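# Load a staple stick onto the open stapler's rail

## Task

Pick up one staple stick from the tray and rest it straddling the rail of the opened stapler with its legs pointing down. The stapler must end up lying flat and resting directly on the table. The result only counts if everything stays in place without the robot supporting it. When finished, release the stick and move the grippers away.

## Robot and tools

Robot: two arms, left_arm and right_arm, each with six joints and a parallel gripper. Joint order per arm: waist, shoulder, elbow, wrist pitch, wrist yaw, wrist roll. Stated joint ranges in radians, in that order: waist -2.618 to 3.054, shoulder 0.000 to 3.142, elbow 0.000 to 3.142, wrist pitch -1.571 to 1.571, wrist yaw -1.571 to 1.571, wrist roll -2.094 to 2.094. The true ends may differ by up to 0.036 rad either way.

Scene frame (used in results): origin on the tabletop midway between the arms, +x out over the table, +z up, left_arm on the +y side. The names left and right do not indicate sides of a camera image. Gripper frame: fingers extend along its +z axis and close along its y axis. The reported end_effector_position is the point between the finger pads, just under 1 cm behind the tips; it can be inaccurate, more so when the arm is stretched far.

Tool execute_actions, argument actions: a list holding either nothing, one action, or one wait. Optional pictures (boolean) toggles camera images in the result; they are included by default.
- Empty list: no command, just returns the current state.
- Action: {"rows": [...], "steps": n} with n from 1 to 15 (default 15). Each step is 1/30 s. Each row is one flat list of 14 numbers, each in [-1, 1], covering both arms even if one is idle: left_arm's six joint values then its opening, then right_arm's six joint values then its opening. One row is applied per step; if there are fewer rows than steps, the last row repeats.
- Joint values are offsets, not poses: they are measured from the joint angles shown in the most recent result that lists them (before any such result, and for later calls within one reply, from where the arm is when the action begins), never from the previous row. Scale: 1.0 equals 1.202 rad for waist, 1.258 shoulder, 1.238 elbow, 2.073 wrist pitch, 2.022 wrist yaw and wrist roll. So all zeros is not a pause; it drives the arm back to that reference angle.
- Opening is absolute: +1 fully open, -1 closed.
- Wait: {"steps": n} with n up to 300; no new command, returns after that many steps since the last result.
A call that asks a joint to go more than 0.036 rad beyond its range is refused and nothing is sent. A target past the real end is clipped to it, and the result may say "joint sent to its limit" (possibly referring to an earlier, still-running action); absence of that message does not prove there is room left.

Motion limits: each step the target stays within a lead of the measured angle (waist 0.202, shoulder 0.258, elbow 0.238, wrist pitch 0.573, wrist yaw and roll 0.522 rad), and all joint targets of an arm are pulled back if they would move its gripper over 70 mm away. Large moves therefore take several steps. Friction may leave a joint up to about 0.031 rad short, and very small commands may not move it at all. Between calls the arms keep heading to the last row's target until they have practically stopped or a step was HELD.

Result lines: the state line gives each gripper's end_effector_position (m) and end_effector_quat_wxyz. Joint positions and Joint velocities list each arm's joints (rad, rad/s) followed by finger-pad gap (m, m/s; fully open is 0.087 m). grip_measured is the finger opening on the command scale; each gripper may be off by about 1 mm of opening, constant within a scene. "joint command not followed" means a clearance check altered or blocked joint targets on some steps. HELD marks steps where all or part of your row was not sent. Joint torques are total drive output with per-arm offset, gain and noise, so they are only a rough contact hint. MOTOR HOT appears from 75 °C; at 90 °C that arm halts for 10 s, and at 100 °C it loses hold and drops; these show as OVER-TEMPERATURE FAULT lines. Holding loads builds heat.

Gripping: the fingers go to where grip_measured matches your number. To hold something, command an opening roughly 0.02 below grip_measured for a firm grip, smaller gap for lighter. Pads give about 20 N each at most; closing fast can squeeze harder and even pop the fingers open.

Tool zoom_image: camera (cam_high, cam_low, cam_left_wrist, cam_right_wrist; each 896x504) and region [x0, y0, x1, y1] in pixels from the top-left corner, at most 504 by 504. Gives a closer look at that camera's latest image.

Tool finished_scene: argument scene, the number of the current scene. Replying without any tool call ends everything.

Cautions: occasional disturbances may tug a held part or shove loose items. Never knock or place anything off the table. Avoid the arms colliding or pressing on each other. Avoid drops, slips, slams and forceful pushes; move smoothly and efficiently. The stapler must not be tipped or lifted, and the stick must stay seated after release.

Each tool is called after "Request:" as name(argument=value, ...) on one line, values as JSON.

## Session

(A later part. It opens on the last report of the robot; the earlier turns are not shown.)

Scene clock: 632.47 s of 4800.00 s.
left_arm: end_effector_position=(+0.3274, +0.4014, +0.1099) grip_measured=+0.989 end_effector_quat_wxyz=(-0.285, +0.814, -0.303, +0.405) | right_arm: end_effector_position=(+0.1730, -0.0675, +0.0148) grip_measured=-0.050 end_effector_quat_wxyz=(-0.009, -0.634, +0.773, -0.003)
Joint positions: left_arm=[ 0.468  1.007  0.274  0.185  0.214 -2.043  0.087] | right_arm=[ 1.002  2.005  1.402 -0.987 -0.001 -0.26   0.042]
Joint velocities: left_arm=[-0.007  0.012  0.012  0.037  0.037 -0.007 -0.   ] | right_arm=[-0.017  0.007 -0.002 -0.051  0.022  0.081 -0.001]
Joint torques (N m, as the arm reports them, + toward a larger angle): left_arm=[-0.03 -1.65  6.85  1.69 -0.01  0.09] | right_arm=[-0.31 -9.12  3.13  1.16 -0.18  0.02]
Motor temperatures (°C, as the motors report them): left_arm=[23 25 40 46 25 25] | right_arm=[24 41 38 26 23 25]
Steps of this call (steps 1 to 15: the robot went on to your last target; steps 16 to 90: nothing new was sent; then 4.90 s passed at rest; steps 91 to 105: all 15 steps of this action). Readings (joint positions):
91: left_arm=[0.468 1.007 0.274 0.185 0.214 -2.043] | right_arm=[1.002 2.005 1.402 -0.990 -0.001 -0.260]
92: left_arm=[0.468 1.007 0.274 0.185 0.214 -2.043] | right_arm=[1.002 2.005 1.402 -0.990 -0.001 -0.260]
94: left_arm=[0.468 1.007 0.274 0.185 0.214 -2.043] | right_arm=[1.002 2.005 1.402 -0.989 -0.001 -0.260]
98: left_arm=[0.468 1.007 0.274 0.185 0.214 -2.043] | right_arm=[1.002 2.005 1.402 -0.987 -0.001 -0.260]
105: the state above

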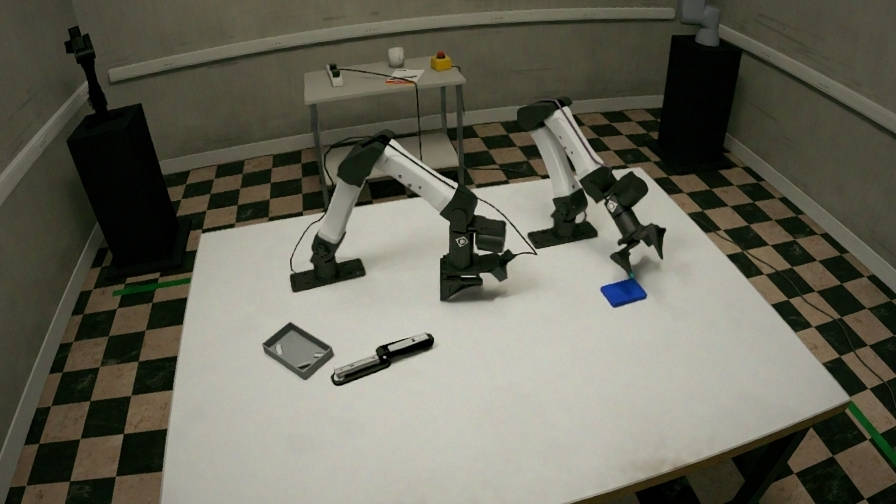

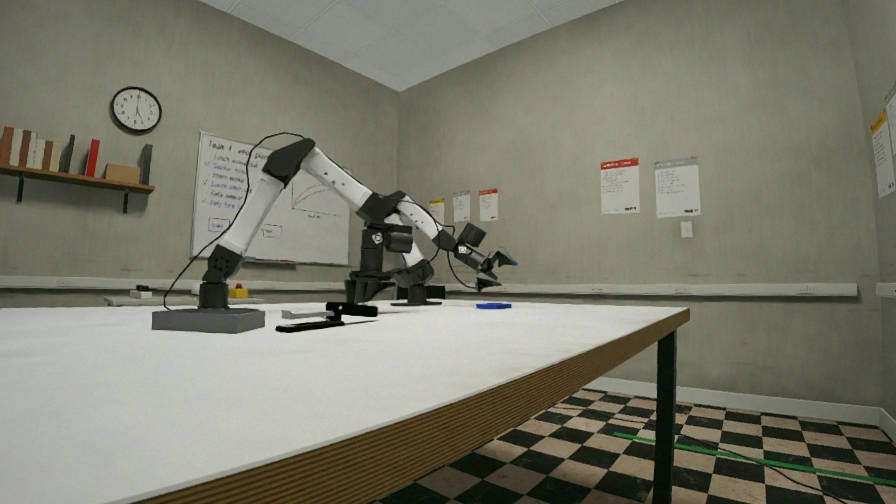

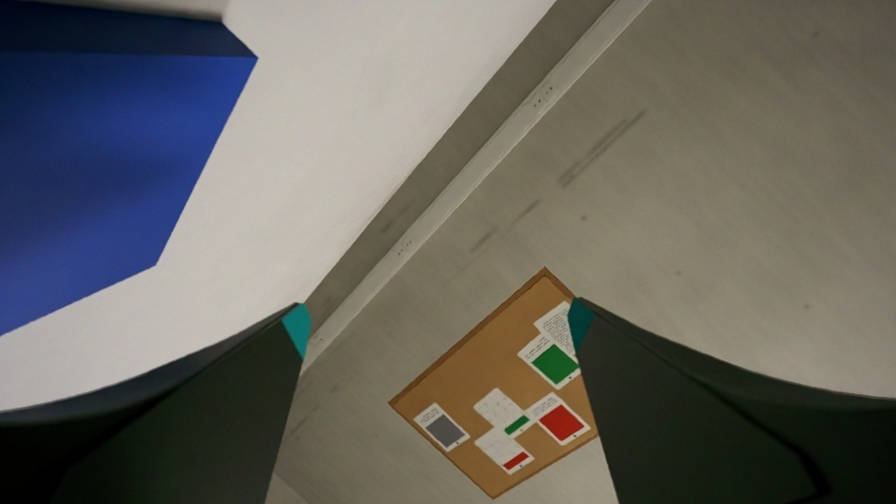

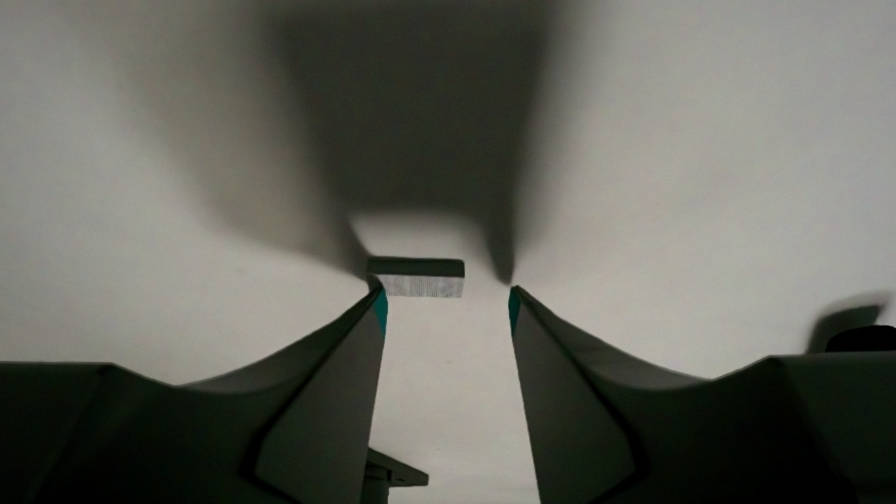

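Request:
execute_actions(actions=[{"rows": [[0,0,0,0,0,0,1, 0,0,0.07,-0.02,0,0,-0.05],[0,0,0,0,0,0,1, 0,0,0.07,-0.02,0,0,-0.05],[0,0,0,0,0,0,1, 0,0,0.07,-0.02,0,0,-0.05],[0,0,0,0,0,0,1, 0,0,0.07,-0.02,0,0,-0.05],[0,0,0,0,0,0,1, 0,0,0.07,-0.02,0,0,-0.05],[0,0,0,0,0,0,1, 0,0,0.07,-0.02,0,0,-0.05],[0,0,0,0,0,0,1, 0,0,0.07,-0.02,0,0,0.4]], "steps": 15}])

Scene clock: 640.80 s of 4800.00 s.
left_arm: end_effector_position=(+0.3274, +0.4014, +0.1099) grip_measured=+0.989 end_effector_quat_wxyz=(-0.285, +0.814, -0.303, +0.405) | right_arm: end_effector_position=(+0.1790, -0.0552, +0.0272) grip_measured=+0.400 end_effector_quat_wxyz=(+0.006, -0.634, +0.773, +0.003)
Joint positions: left_arm=[ 0.468  1.007  0.274  0.185  0.214 -2.043  0.087] | right_arm=[ 1.002  2.008  1.464 -1.012 -0.001 -0.26   0.061]
Joint velocities: left_arm=[-0.007 -0.017  0.002 -0.022  0.022 -0.051  0.   ] | right_arm=[-0.002  0.007 -0.017 -0.051  0.022 -0.095  0.001]
Joint torques (N m, as the arm reports them, + toward a larger angle): left_arm=[ 0.07 -1.61  6.89  1.63  0.    0.11] | right_arm=[-0.29 -9.46  8.75  0.32 -0.17  0.02]
Motor temperatures (°C, as the motors report them): left_arm=[23 25 40 46 25 25] | right_arm=[24 41 37 26 23 25]
Steps of this call (steps 1 to 15: the robot went on to your last target; steps 16 to 90: nothing new was sent; then 4.83 s passed at rest; steps 91 to 105: all 15 steps of this action). Readings (joint positions):
91: left_arm=[0.468 1.007 0.274 0.185 0.214 -2.043] | right_arm=[1.002 2.005 1.411 -0.997 -0.001 -0.260]
92: left_arm=[0.468 1.007 0.274 0.185 0.214 -2.043] | right_arm=[1.002 2.008 1.425 -1.006 -0.001 -0.260]
94: left_arm=[0.468 1.007 0.274 0.185 0.214 -2.043] | right_arm=[1.002 2.008 1.451 -1.008 -0.001 -0.260]
98: left_arm=[0.468 1.007 0.274 0.185 0.214 -2.043] | right_arm=[1.002 2.008 1.464 -1.009 -0.001 -0.260]
105: the state above

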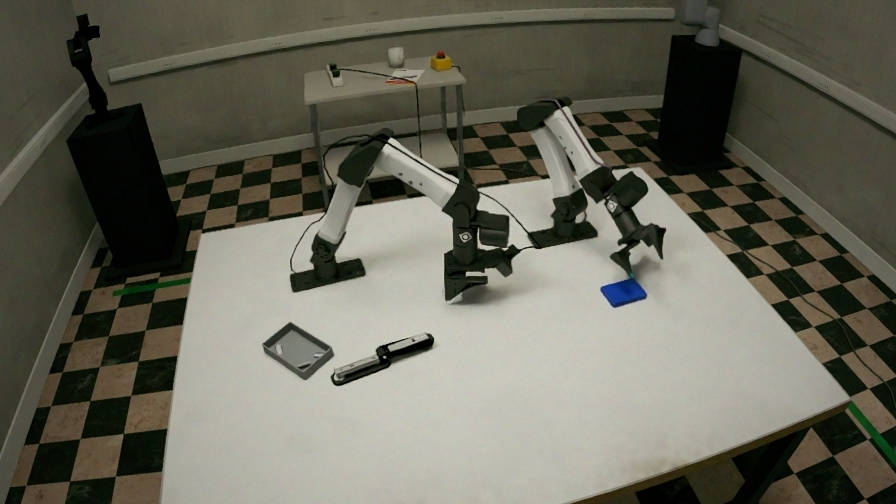

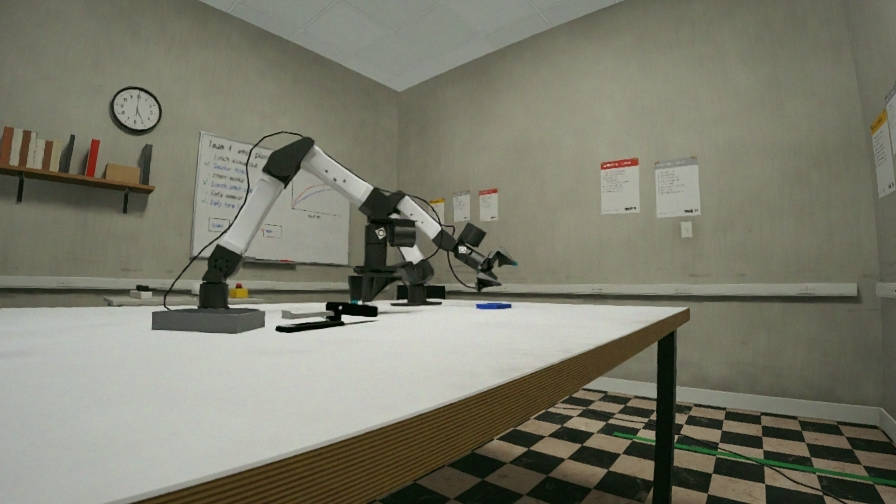

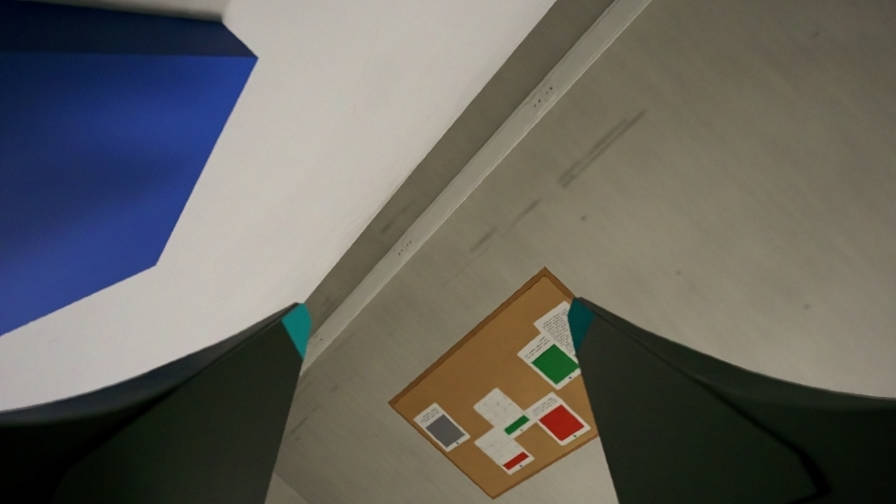

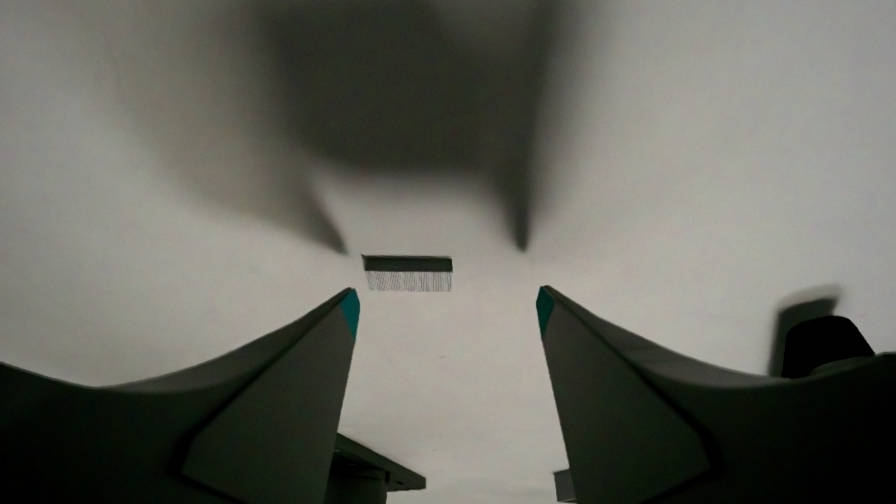

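Request:
execute_actions(actions=[{"rows": [[0,0,0,0,0,0,1, 0.035,0,0,0.047,0,0,0.4],[0,0,0,0,0,0,1, 0.035,0,0,0.047,0,0,0.4],[0,0,0,0,0,0,1, 0.035,0,0,0.047,0,0,0.4],[0,0,0,0,0,0,1, 0.035,0,0,0.047,0,0,0.4],[0,0,0,0,0,0,1, 0.035,0,0,0.047,0,0,0.4],[0,0,0,0,0,0,1, 0.035,0,-0.04,0.047,0,0,0.4],[0,0,0,0,0,0,1, 0.035,0,-0.04,0.047,0,0,0.4],[0,0,0,0,0,0,1, 0.035,0,-0.04,0.047,0,0,0.4],[0,0,0,0,0,0,1, 0.035,0,-0.072,0.047,0,0,0.4]], "steps": 15}], pictures=false)

Request:
execute_actions(actions=[{"steps": 15}])

Scene clock: 649.90 s of 4800.00 s.
left_arm: end_effector_position=(+0.3274, +0.4014, +0.1099) grip_measured=+0.989 end_effector_quat_wxyz=(-0.285, +0.814, -0.303, +0.405) | right_arm: end_effector_position=(+0.1658, -0.0518, +0.0101) grip_measured=+0.400 end_effector_quat_wxyz=(+0.012, -0.650, +0.760, +0.006)
Joint positions: left_arm=[ 0.468  1.007  0.274  0.185  0.214 -2.043  0.087] | right_arm=[ 1.043  2.008  1.394 -0.931 -0.    -0.26   0.061]
Joint velocities: left_arm=[ 0.017 -0.007  0.002 -0.081  0.007  0.007  0.   ] | right_arm=[-0.002 -0.012  0.002 -0.022 -0.081 -0.007 -0.001]
Joint torques (N m, as the arm reports them, + toward a larger angle): left_arm=[-0.04 -1.55  6.88  1.65  0.    0.08] | right_arm=[-0.2  -9.17  4.76  0.65 -0.18  0.02]
Motor temperatures (°C, as the motors report them): left_arm=[23 25 40 46 25 25] | right_arm=[24 41 38 26 23 25]
Steps of this call (steps 1 to 15: the robot went on to your last target; steps 16 to 90: nothing new was sent; then 5.60 s passed at rest; steps 91 to 105: all 15 steps of this action). Readings (joint positions):
91: left_arm=[0.468 1.007 0.274 0.185 0.214 -2.043] | right_arm=[1.006 2.008 1.464 -1.006 -0.000 -0.260]
92: left_arm=[0.468 1.007 0.274 0.185 0.214 -2.043] | right_arm=[1.011 2.008 1.464 -0.993 -0.000 -0.260]
94: left_arm=[0.468 1.007 0.274 0.185 0.214 -2.043] | right_arm=[1.028 2.008 1.464 -0.969 -0.000 -0.260]
98: left_arm=[0.468 1.007 0.274 0.185 0.214 -2.043] | right_arm=[1.043 2.008 1.448 -0.940 -0.000 -0.260]
105: the state above

Scene clock: 650.40 s of 4800.00 s.
left_arm: end_effector_position=(+0.3274, +0.4014, +0.1099) grip_measured=+0.989 end_effector_quat_wxyz=(-0.285, +0.814, -0.303, +0.405) | right_arm: end_effector_position=(+0.1659, -0.0517, +0.0100) grip_measured=+0.400 end_effector_quat_wxyz=(+0.012, -0.650, +0.760, +0.006)
Joint positions: left_arm=[ 0.468  1.007  0.274  0.185  0.214 -2.043  0.087] | right_arm=[ 1.043  2.008  1.394 -0.93  -0.    -0.26   0.061]
Joint velocities: left_arm=[-0.007 -0.007  0.002 -0.11   0.007 -0.037  0.   ] | right_arm=[-0.012  0.002  0.002 -0.051 -0.022  0.007  0.   ]
Joint torques (N m, as the arm reports them, + toward a larger angle): left_arm=[ 0.05 -1.63  6.9   1.64 -0.01  0.09] | right_arm=[-0.13 -9.2   4.76  0.68 -0.18  0.02]
Motor temperatures (°C, as the motors report them): left_arm=[23 25 40 46 25 25] | right_arm=[24 41 38 26 23 25]
Steps of this call (steps 1 to 15: the robot went on to your last target). Readings (joint positions):
1: left_arm=[0.468 1.007 0.274 0.185 0.214 -2.043] | right_arm=[1.043 2.008 1.394 -0.930 -0.000 -0.260]
2: left_arm=[0.468 1.007 0.274 0.185 0.214 -2.043] | right_arm=[1.043 2.008 1.394 -0.930 -0.000 -0.260]
4: left_arm=[0.468 1.007 0.274 0.185 0.214 -2.043] | right_arm=[1.043 2.008 1.394 -0.930 -0.000 -0.260]
8: left_arm=[0.468 1.007 0.274 0.185 0.214 -2.043] | right_arm=[1.043 2.008 1.394 -0.930 -0.000 -0.260]
15: the state above
All arms were judged still, so your last target was given up. Only a new action makes them travel on or press farther. Fingers that are still opening or closing keep moving.

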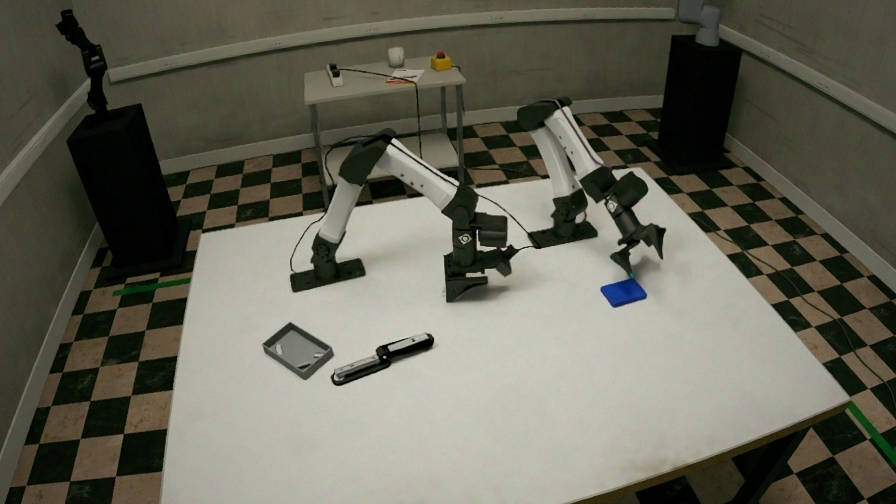

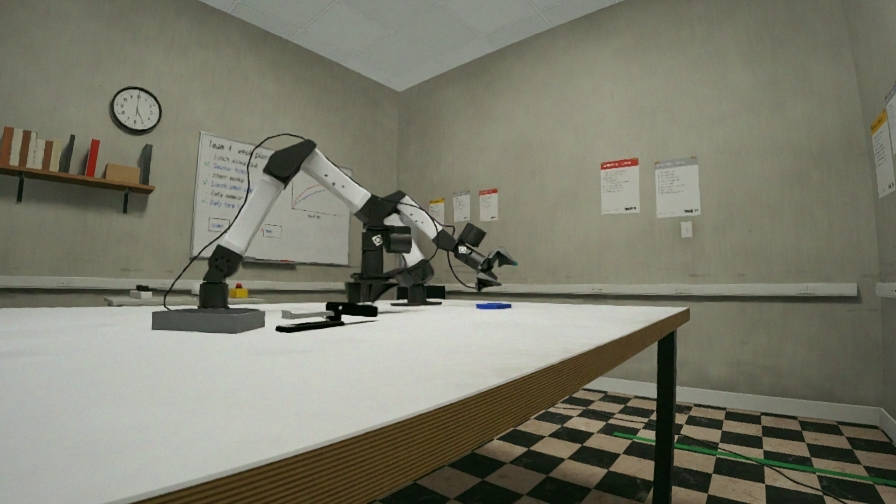

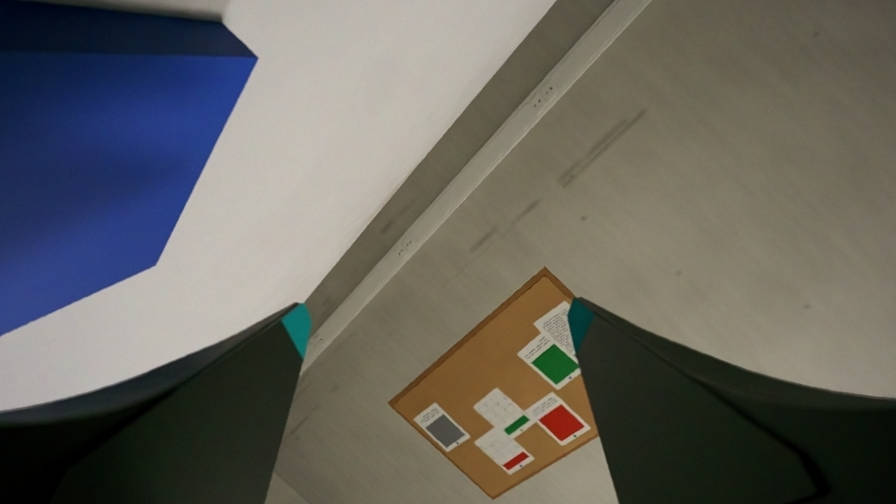

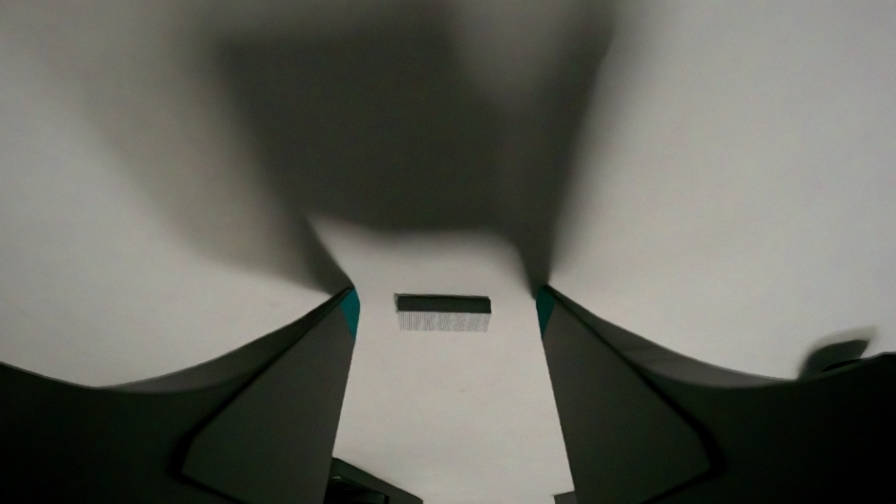

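Request:
execute_actions(actions=[{"rows": [[0,0,0,0,0,0,1, 0,0,0,0,0,0,0.2],[0,0,0,0,0,0,1, 0,0,0,0,0,0,0.0],[0,0,0,0,0,0,1, 0,0,0,0,0,0,-0.15],[0,0,0,0,0,0,1, 0,0,0,0,0,0,-0.25],[0,0,0,0,0,0,1, 0,0,0,0,0,0,-0.3],[0,0,0,0,0,0,1, 0,0,0,0,0,0,-0.35],[0,0,0,0,0,0,1, 0,0,0,0,0,0,-0.39],[0,0,0,0,0,0,1, 0,0,0,0,0,0,-0.43]], "steps": 15}], pictures=false)

Request:
execute_actions(actions=[{"rows": [[0,0,0,0,0,0,1, 0,-0.05,0.06,-0.07,0,0,-0.43],[0,0,0,0,0,0,1, 0,-0.05,0.06,-0.07,0,0,-0.43],[0,0,0,0,0,0,1, 0,-0.05,0.06,-0.07,0,0,-0.43],[0,0,0,0,0,0,1, 0,-0.1,0.12,-0.14,0,0,-0.43],[0,0,0,0,0,0,1, 0,-0.1,0.12,-0.14,0,0,-0.43],[0,0,0,0,0,0,1, 0,-0.1,0.12,-0.14,0,0,-0.43],[0,0,0,0,0,0,1, 0,-0.16,0.17,-0.2,0,0,-0.43]], "steps": 15}], pictures=false)

Request:
execute_actions(actions=[{"steps": 20}], pictures=false)

Request:
execute_actions(actions=[{"rows": [[0,0,0,0,0,0,1, -0.8,0,0,0,0,0,-0.43]], "steps": 15}], pictures=false)

Request:
execute_actions(actions=[{"steps": 30}])

Scene clock: 665.87 s of 4800.00 s.
left_arm: end_effector_position=(+0.3274, +0.4014, +0.1099) grip_measured=+0.989 end_effector_quat_wxyz=(-0.285, +0.814, -0.303, +0.405) | right_arm: end_effector_position=(+0.1659, -0.0517, +0.0100) grip_measured=-0.430 end_effector_quat_wxyz=(+0.012, -0.650, +0.760, +0.006)
Joint positions: left_arm=[ 0.468  1.007  0.274  0.185  0.214 -2.043  0.087] | right_arm=[ 1.043  2.008  1.394 -0.93  -0.    -0.26   0.025]
Joint velocities: left_arm=[-0.012 -0.022 -0.002 -0.022  0.007 -0.007 -0.001] | right_arm=[-0.002 -0.017 -0.007 -0.022 -0.022 -0.081 -0.   ]
Joint torques (N m, as the arm reports them, + toward a larger angle): left_arm=[-0.02 -1.7   6.96  1.63  0.01  0.11] | right_arm=[-0.29 -9.21  6.44  0.51 -0.17  0.02]
Motor temperatures (°C, as the motors report them): left_arm=[23 25 40 46 25 25] | right_arm=[24 42 37 26 23 25]
Steps of this call (steps 1 to 90: nothing new was sent; then 11.97 s passed at rest; steps 91 to 105: all 15 steps of this action). Readings (joint positions):
91: left_arm=[0.468 1.007 0.274 0.185 0.214 -2.043] | right_arm=[1.043 2.008 1.394 -0.930 -0.000 -0.260]
92: left_arm=[0.468 1.007 0.274 0.185 0.214 -2.043] | right_arm=[1.043 2.008 1.394 -0.930 -0.000 -0.260]
94: left_arm=[0.468 1.007 0.274 0.185 0.214 -2.043] | right_arm=[1.043 2.008 1.394 -0.930 -0.000 -0.260]
98: left_arm=[0.468 1.007 0.274 0.185 0.214 -2.043] | right_arm=[1.043 2.008 1.394 -0.930 -0.000 -0.260]
105: the state above

Scene clock: 666.37 s of 4800.00 s.
left_arm: end_effector_position=(+0.3274, +0.4014, +0.1099) grip_measured=+0.989 end_effector_quat_wxyz=(-0.285, +0.814, -0.303, +0.405) | right_arm: end_effector_position=(+0.1566, -0.0726, +0.1280) grip_measured=-0.430 end_effector_quat_wxyz=(+0.034, -0.649, +0.760, +0.016)
Joint positions: left_arm=[ 0.468  1.007  0.274  0.185  0.214 -2.043  0.087] | right_arm=[ 1.043  1.798  1.593 -1.291 -0.    -0.26   0.025]
Joint velocities: left_arm=[-0.007  0.002  0.002  0.051 -0.022 -0.037 -0.   ] | right_arm=[ 0.002  0.056 -0.012 -0.344  0.066  0.007 -0.   ]
Joint torques (N m, as the arm reports them, + toward a larger angle): left_arm=[-0.01 -1.59  6.84  1.65  0.01  0.12] | right_arm=[-0.29 -7.62  7.87  0.6  -0.17  0.02]
Motor temperatures (°C, as the motors report them): left_arm=[23 25 40 46 25 25] | right_arm=[24 42 37 26 23 25]
Steps of this call (steps 1 to 15: all 15 steps of this action). Readings (joint positions):
1: left_arm=[0.468 1.007 0.274 0.185 0.214 -2.043] | right_arm=[1.043 2.006 1.401 -0.946 -0.000 -0.260]
2: left_arm=[0.468 1.007 0.274 0.185 0.214 -2.043] | right_arm=[1.043 2.002 1.411 -0.973 -0.000 -0.260]
4: left_arm=[0.468 1.007 0.274 0.185 0.214 -2.043] | right_arm=[1.043 1.981 1.439 -1.027 -0.000 -0.260]
8: left_arm=[0.468 1.007 0.274 0.185 0.214 -2.043] | right_arm=[1.043 1.892 1.531 -1.166 -0.000 -0.260]
15: the state above

Scene clock: 667.03 s of 4800.00 s.
left_arm: end_effector_position=(+0.3274, +0.4014, +0.1099) grip_measured=+0.989 end_effector_quat_wxyz=(-0.285, +0.814, -0.303, +0.405) | right_arm: end_effector_position=(+0.1528, -0.0813, +0.1287) grip_measured=-0.430 end_effector_quat_wxyz=(+0.016, -0.649, +0.760, +0.008)
Joint positions: left_arm=[ 0.468  1.007  0.274  0.185  0.214 -2.043  0.087] | right_arm=[ 1.043  1.799  1.593 -1.329 -0.    -0.26   0.025]
Joint velocities: left_arm=[ 0.002  0.017 -0.007  0.081 -0.037  0.037  0.001] | right_arm=[ 0.012 -0.017 -0.012 -0.007 -0.037  0.081 -0.   ]
Joint torques (N m, as the arm reports them, + toward a larger angle): left_arm=[ 0.07 -1.51  6.95  1.65  0.01  0.13] | right_arm=[-0.29 -7.23  7.73  0.36 -0.16  0.02]
Motor temperatures (°C, as the motors report them): left_arm=[23 25 40 46 25 25] | right_arm=[24 41 37 26 23 25]
Steps of this call (steps 1 to 20: the robot went on to your last target). Readings (joint positions):
1: left_arm=[0.468 1.007 0.274 0.185 0.214 -2.043] | right_arm=[1.043 1.799 1.593 -1.301 -0.000 -0.260]
2: left_arm=[0.468 1.007 0.274 0.185 0.214 -2.043] | right_arm=[1.043 1.799 1.593 -1.307 -0.000 -0.260]
4: left_arm=[0.468 1.007 0.274 0.185 0.214 -2.043] | right_arm=[1.043 1.799 1.593 -1.316 -0.000 -0.260]
8: left_arm=[0.468 1.007 0.274 0.185 0.214 -2.043] | right_arm=[1.043 1.799 1.593 -1.325 -0.000 -0.260]
20: the state above

Scene clock: 667.53 s of 4800.00 s.
left_arm: end_effector_position=(+0.3274, +0.4014, +0.1099) grip_measured=+0.989 end_effector_quat_wxyz=(-0.285, +0.814, -0.303, +0.405) | right_arm: end_effector_position=(+0.3216, -0.3061, +0.1284) grip_measured=-0.430 end_effector_quat_wxyz=(+0.024, -0.223, +0.974, -0.004)
Joint positions: left_arm=[ 0.468  1.007  0.274  0.185  0.214 -2.043  0.087] | right_arm=[ 0.079  1.799  1.593 -1.318  0.006 -0.261  0.025]
Joint velocities: left_arm=[ 0.007 -0.012 -0.017  0.007 -0.007 -0.007  0.   ] | right_arm=[-1.023 -0.002 -0.022  0.037  0.168 -0.037 -0.   ]
Joint torques (N m, as the arm reports them, + toward a larger angle): left_arm=[-0.02 -1.59  6.81  1.65  0.    0.1 ] | right_arm=[ 5.11 -7.79  6.86  0.44 -0.48  0.03]
Motor temperatures (°C, as the motors report them): left_arm=[23 25 40 46 25 25] | right_arm=[24 41 37 26 23 25]
Steps of this call (steps 1 to 15: all 15 steps of this action). Readings (joint positions):
1: left_arm=[0.468 1.007 0.274 0.185 0.214 -2.043] | right_arm=[1.024 1.799 1.593 -1.329 -0.009 -0.261]
2: left_arm=[0.468 1.007 0.274 0.185 0.214 -2.043] | right_arm=[0.981 1.799 1.593 -1.329 -0.016 -0.261]
4: left_arm=[0.468 1.007 0.274 0.185 0.214 -2.043] | right_arm=[0.851 1.799 1.593 -1.327 -0.016 -0.261]
8: left_arm=[0.468 1.007 0.274 0.185 0.214 -2.043] | right_arm=[0.556 1.799 1.593 -1.321 -0.010 -0.261]
15: the state above

Scene clock: 668.53 s of 4800.00 s.
left_arm: end_effector_position=(+0.3274, +0.4014, +0.1099) grip_measured=+0.989 end_effector_quat_wxyz=(-0.285, +0.814, -0.303, +0.405) | right_arm: end_effector_position=(+0.3217, -0.3068, +0.1284) grip_measured=-0.430 end_effector_quat_wxyz=(+0.024, -0.222, +0.975, -0.004)
Joint positions: left_arm=[ 0.468  1.007  0.274  0.185  0.214 -2.043  0.087] | right_arm=[ 0.077  1.799  1.593 -1.318  0.007 -0.261  0.025]
Joint velocities: left_arm=[ 0.002 -0.002 -0.007 -0.066 -0.037 -0.066 -0.   ] | right_arm=[-0.007 -0.002 -0.007  0.022 -0.037 -0.022  0.   ]
Joint torques (N m, as the arm reports them, + toward a larger angle): left_arm=[ 0.11 -1.62  6.87  1.66  0.01  0.09] | right_arm=[ 0.05 -7.83  6.84  0.43 -0.23  0.04]
Motor temperatures (°C, as the motors report them): left_arm=[23 25 40 46 25 25] | right_arm=[24 41 37 26 23 25]
Steps of this call (steps 1 to 15: the robot went on to your last target; steps 16 to 30: nothing new was sent). Readings (joint positions):
1: left_arm=[0.468 1.007 0.274 0.185 0.214 -2.043] | right_arm=[0.055 1.799 1.593 -1.318 0.011 -0.261]
2: left_arm=[0.468 1.007 0.274 0.185 0.214 -2.043] | right_arm=[0.047 1.799 1.593 -1.318 0.013 -0.261]
4: left_arm=[0.468 1.007 0.274 0.185 0.214 -2.043] | right_arm=[0.057 1.799 1.593 -1.318 0.013 -0.261]
8: left_arm=[0.468 1.007 0.274 0.185 0.214 -2.043] | right_arm=[0.077 1.799 1.593 -1.318 0.007 -0.261]
30: the state above
All arms were judged still, so your last target was given up. Only a new action makes them travel on or press farther. Fingers that are still opening or closing keep moving.

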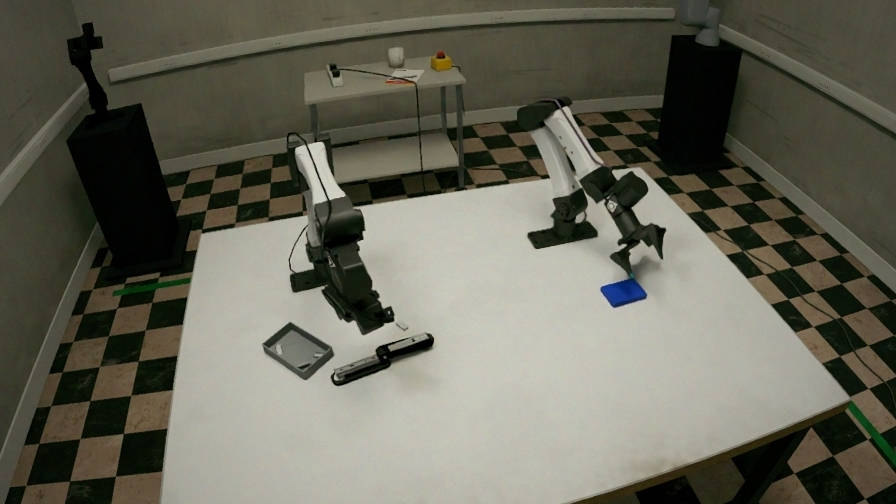

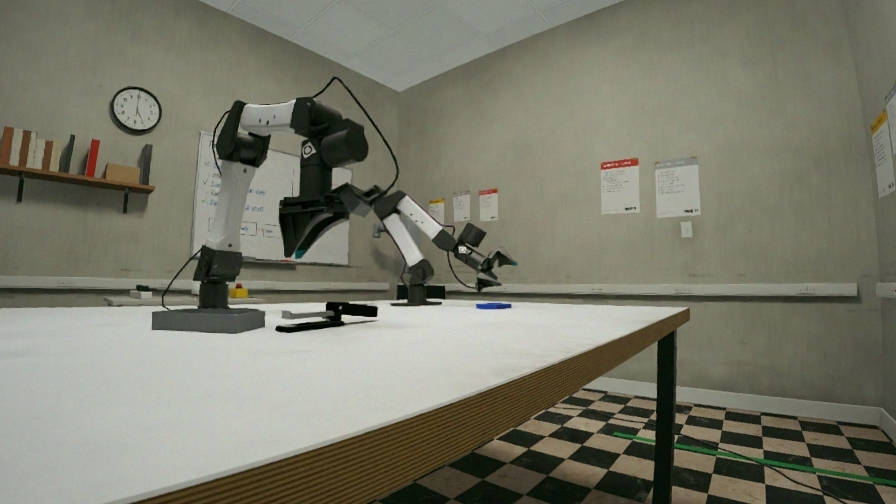

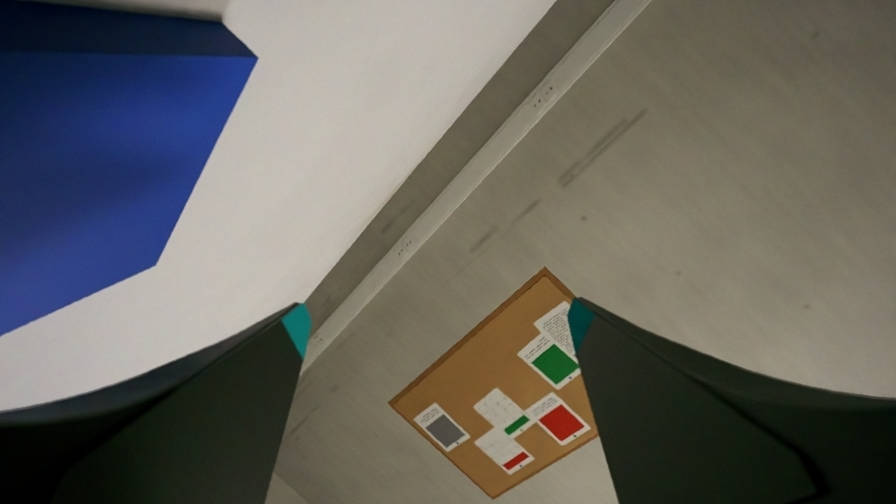

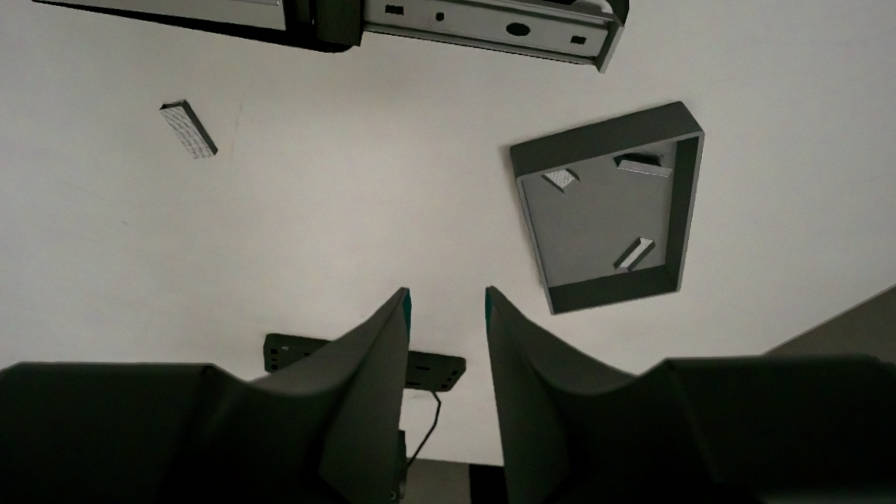

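Request:
execute_actions(actions=[{"rows": [[0,0,0,0,0,0,1, 0.4,0,-0.08,0.03,0,-0.785,0.3]], "steps": 15}], pictures=false)

Request:
execute_actions(actions=[{"steps": 40}])

Scene clock: 683.50 s of 4800.00 s.
left_arm: end_effector_position=(+0.3274, +0.4014, +0.1099) grip_measured=+0.989 end_effector_quat_wxyz=(-0.285, +0.814, -0.303, +0.405) | right_arm: end_effector_position=(+0.3123, -0.1707, +0.1091) grip_measured=+0.300 end_effector_quat_wxyz=(-0.010, +0.914, -0.406, +0.004)
Joint positions: left_arm=[ 0.468  1.007  0.274  0.185  0.214 -2.043  0.087] | right_arm=[ 0.566  1.803  1.515 -1.262 -0.002 -1.629  0.057]
Joint velocities: left_arm=[-0.002 -0.017  0.002 -0.051  0.007  0.022 -0.001] | right_arm=[-0.105  0.007 -0.007  0.037  0.022 -1.502 -0.   ]
Joint torques (N m, as the arm reports them, + toward a larger angle): left_arm=[-0.05 -1.57  6.86  1.65  0.01  0.1 ] | right_arm=[-0.36 -8.06  4.85  0.47 -0.19 -0.04]
Motor temperatures (°C, as the motors report them): left_arm=[23 25 40 46 25 25] | right_arm=[24 40 37 26 23 25]
Steps of this call (steps 1 to 90: nothing new was sent; then 11.47 s passed at rest; steps 91 to 105: all 15 steps of this action). Readings (joint positions):
91: left_arm=[0.468 1.007 0.274 0.185 0.214 -2.043] | right_arm=[0.096 1.798 1.582 -1.306 0.017 -0.337]
92: left_arm=[0.468 1.007 0.274 0.185 0.214 -2.043] | right_arm=[0.137 1.796 1.563 -1.293 0.023 -0.435]
94: left_arm=[0.468 1.007 0.274 0.185 0.214 -2.043] | right_arm=[0.268 1.799 1.529 -1.278 0.023 -0.632]
98: left_arm=[0.468 1.007 0.274 0.185 0.214 -2.043] | right_arm=[0.538 1.803 1.515 -1.264 0.008 -1.028]
105: the state above

Scene clock: 684.83 s of 4800.00 s.
left_arm: end_effector_position=(+0.3274, +0.4014, +0.1099) grip_measured=+0.989 end_effector_quat_wxyz=(-0.285, +0.814, -0.303, +0.405) | right_arm: end_effector_position=(+0.3191, -0.1655, +0.1094) grip_measured=+0.300 end_effector_quat_wxyz=(-0.009, +0.951, -0.309, +0.006)
Joint positions: left_arm=[ 0.468  1.007  0.274  0.185  0.214 -2.043  0.087] | right_arm=[ 0.563  1.803  1.515 -1.262  0.    -1.841  0.057]
Joint velocities: left_arm=[ 0.002  0.017 -0.002 -0.037  0.022 -0.022 -0.001] | right_arm=[ 0.012  0.012 -0.002  0.081 -0.066  0.022 -0.001]
Joint torques (N m, as the arm reports them, + toward a larger angle): left_arm=[ 0.01 -1.57  6.83  1.67 -0.01  0.1 ] | right_arm=[-0.69 -8.06  4.83  0.45 -0.16 -0.07]
Motor temperatures (°C, as the motors report them): left_arm=[23 25 40 47 25 25] | right_arm=[24 40 37 26 23 25]
Steps of this call (steps 1 to 30: the robot went on to your last target; steps 31 to 40: nothing new was sent). Readings (joint positions):
1: left_arm=[0.468 1.007 0.274 0.185 0.214 -2.043] | right_arm=[0.564 1.803 1.515 -1.262 -0.001 -1.672]
2: left_arm=[0.468 1.007 0.274 0.185 0.214 -2.043] | right_arm=[0.563 1.803 1.515 -1.262 -0.000 -1.706]
4: left_arm=[0.468 1.007 0.274 0.185 0.214 -2.043] | right_arm=[0.563 1.803 1.515 -1.262 0.000 -1.755]
8: left_arm=[0.468 1.007 0.274 0.185 0.214 -2.043] | right_arm=[0.563 1.803 1.515 -1.262 0.000 -1.805]
40: the state above
All arms were judged still, so your last target was given up. Only a new action makes them travel on or press farther. Fingers that are still opening or closing keep moving.

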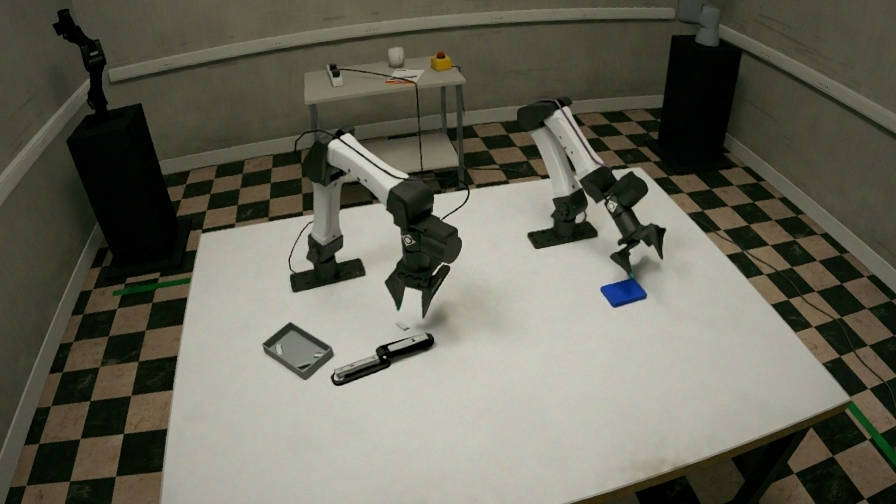

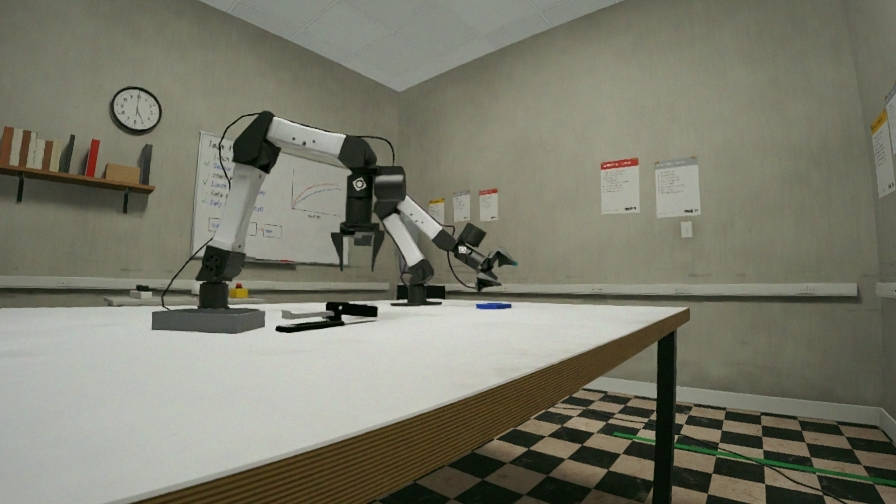

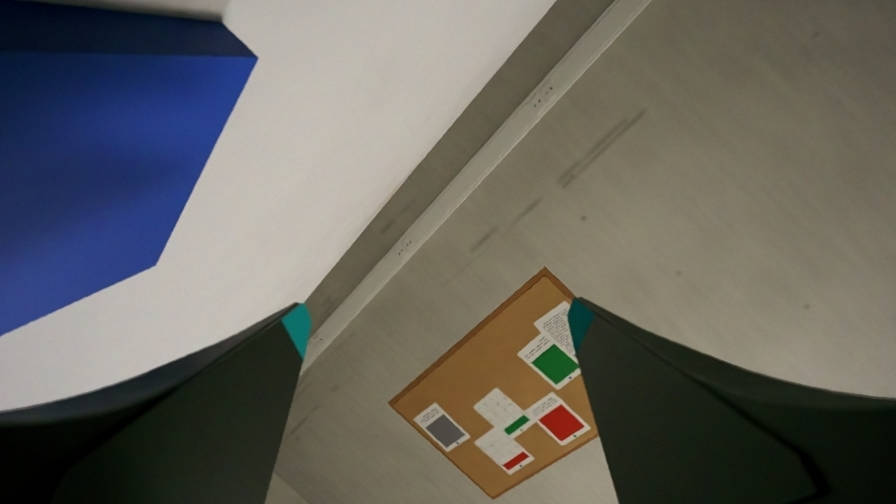

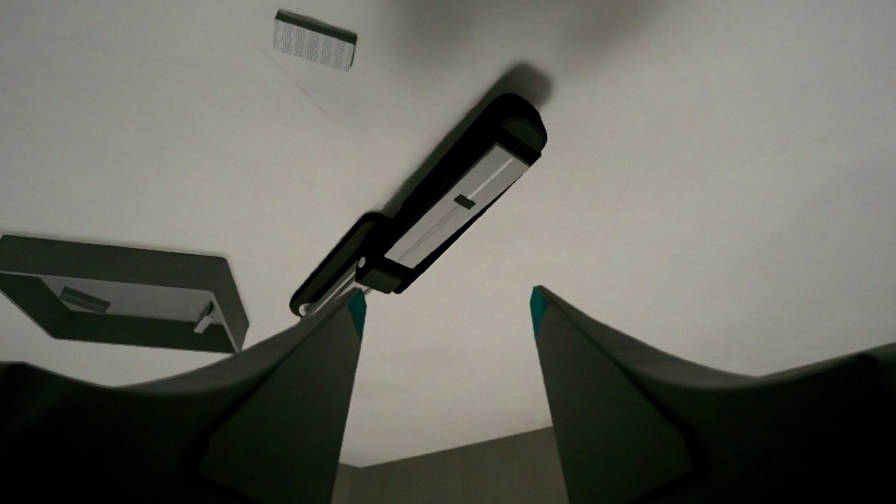

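Request:
execute_actions(actions=[{"rows": [[0,0,0,0,0,0,1, 0.14,-0.05,-0.1,0.06,0,0.235,0.3],[0,0,0,0,0,0,1, 0.14,-0.05,-0.1,0.06,0,0.235,0.3],[0,0,0,0,0,0,1, 0.14,-0.05,-0.1,0.06,0,0.235,0.3],[0,0,0,0,0,0,1, 0.14,-0.05,-0.1,0.06,0,0.235,0.3],[0,0,0,0,0,0,1, 0.14,-0.05,-0.1,0.06,0,0.235,0.3],[0,0,0,0,0,0,1, 0.14,-0.05,-0.23,0.105,0,0.235,0.3]], "steps": 15}], pictures=false)

Request:
execute_actions(actions=[{"steps": 40}])

Scene clock: 697.07 s of 4800.00 s.
left_arm: end_effector_position=(+0.3274, +0.4014, +0.1099) grip_measured=+0.989 end_effector_quat_wxyz=(-0.285, +0.814, -0.303, +0.405) | right_arm: end_effector_position=(+0.2484, -0.1546, +0.0573) grip_measured=+0.300 end_effector_quat_wxyz=(+0.008, +0.900, -0.436, -0.004)
Joint positions: left_arm=[ 0.468  1.007  0.274  0.185  0.214 -2.043  0.087] | right_arm=[ 0.738  1.749  1.242 -1.082 -0.004 -1.39   0.057]
Joint velocities: left_arm=[-0.002 -0.002 -0.017 -0.037  0.037 -0.022  0.   ] | right_arm=[-0.002  0.017 -0.007  0.11  -0.007  0.066  0.001]
Joint torques (N m, as the arm reports them, + toward a larger angle): left_arm=[-0.02 -1.64  6.83  1.67 -0.01  0.11] | right_arm=[-0.92 -7.77  5.48  0.52 -0.19  0.09]
Motor temperatures (°C, as the motors report them): left_arm=[23 25 41 47 25 25] | right_arm=[24 40 37 26 23 25]
Steps of this call (steps 1 to 90: nothing new was sent; then 8.73 s passed at rest; steps 91 to 105: all 15 steps of this action). Readings (joint positions):
91: left_arm=[0.468 1.007 0.274 0.185 0.214 -2.043] | right_arm=[0.579 1.794 1.497 -1.241 0.007 -1.769]
92: left_arm=[0.468 1.007 0.274 0.185 0.214 -2.043] | right_arm=[0.613 1.780 1.465 -1.215 0.012 -1.689]
94: left_arm=[0.468 1.007 0.274 0.185 0.214 -2.043] | right_arm=[0.698 1.768 1.427 -1.197 0.007 -1.575]
98: left_arm=[0.468 1.007 0.274 0.185 0.214 -2.043] | right_arm=[0.747 1.749 1.302 -1.115 -0.004 -1.455]
105: the state above

Scene clock: 698.40 s of 4800.00 s.
left_arm: end_effector_position=(+0.3274, +0.4014, +0.1099) grip_measured=+0.989 end_effector_quat_wxyz=(-0.285, +0.814, -0.303, +0.405) | right_arm: end_effector_position=(+0.2509, -0.1514, +0.0571) grip_measured=+0.300 end_effector_quat_wxyz=(-0.001, +0.896, -0.443, -0.002)
Joint positions: left_arm=[ 0.468  1.007  0.274  0.185  0.214 -2.043  0.087] | right_arm=[ 0.738  1.749  1.242 -1.063 -0.004 -1.373  0.057]
Joint velocities: left_arm=[-0.002 -0.007 -0.002 -0.081 -0.007  0.051  0.001] | right_arm=[-0.002  0.007 -0.002  0.007 -0.007 -0.022 -0.002]
Joint torques (N m, as the arm reports them, + toward a larger angle): left_arm=[ 0.03 -1.6   6.94  1.65  0.    0.09] | right_arm=[-0.92 -7.86  5.54  0.57 -0.19  0.11]
Motor temperatures (°C, as the motors report them): left_arm=[23 25 41 47 25 25] | right_arm=[24 40 37 26 23 25]
Steps of this call (steps 1 to 30: the robot went on to your last target; steps 31 to 40: nothing new was sent). Readings (joint positions):
1: left_arm=[0.468 1.007 0.274 0.185 0.214 -2.043] | right_arm=[0.738 1.749 1.242 -1.078 -0.004 -1.387]
2: left_arm=[0.468 1.007 0.274 0.185 0.214 -2.043] | right_arm=[0.738 1.749 1.242 -1.074 -0.004 -1.384]
4: left_arm=[0.468 1.007 0.274 0.185 0.214 -2.043] | right_arm=[0.738 1.749 1.242 -1.070 -0.004 -1.380]
8: left_arm=[0.468 1.007 0.274 0.185 0.214 -2.043] | right_arm=[0.738 1.749 1.242 -1.065 -0.004 -1.376]
40: the state above
All arms were judged still, so your last target was given up. Only a new action makes them travel on or press farther. Fingers that are still opening or closing keep moving.

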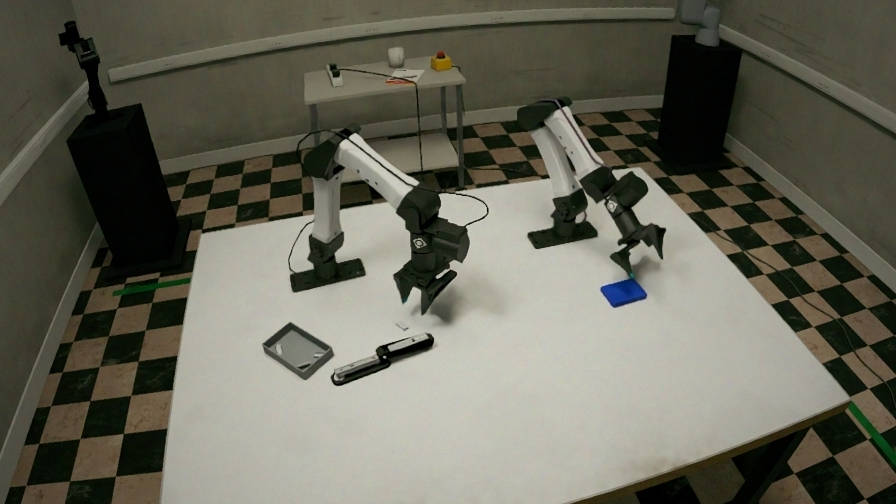

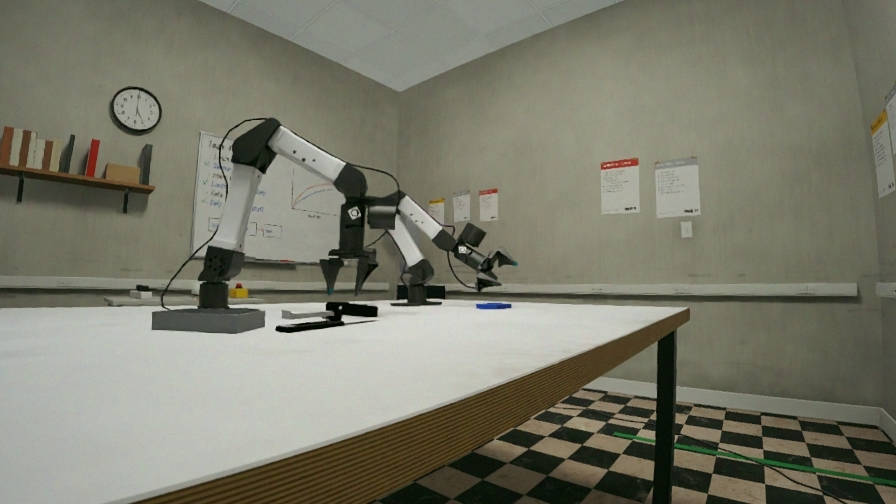

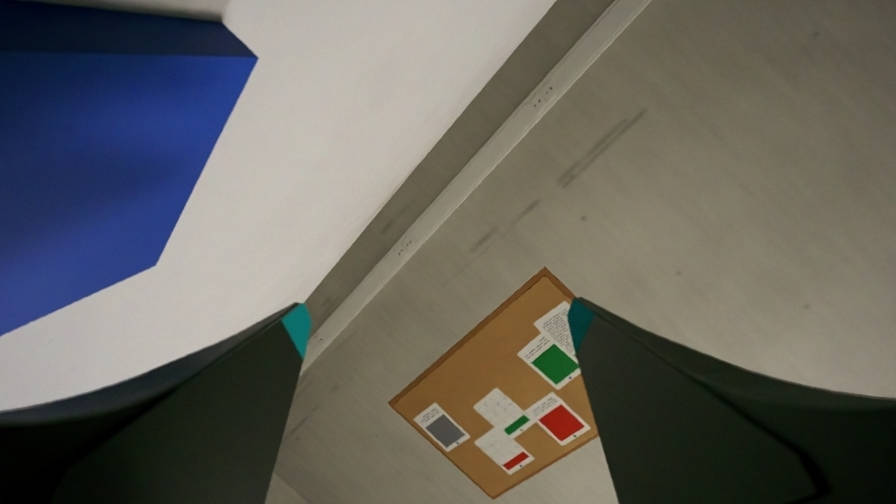

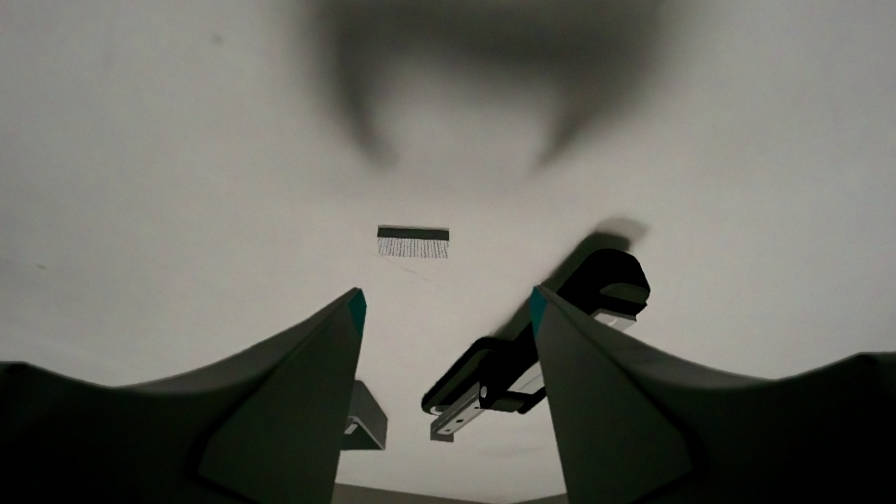

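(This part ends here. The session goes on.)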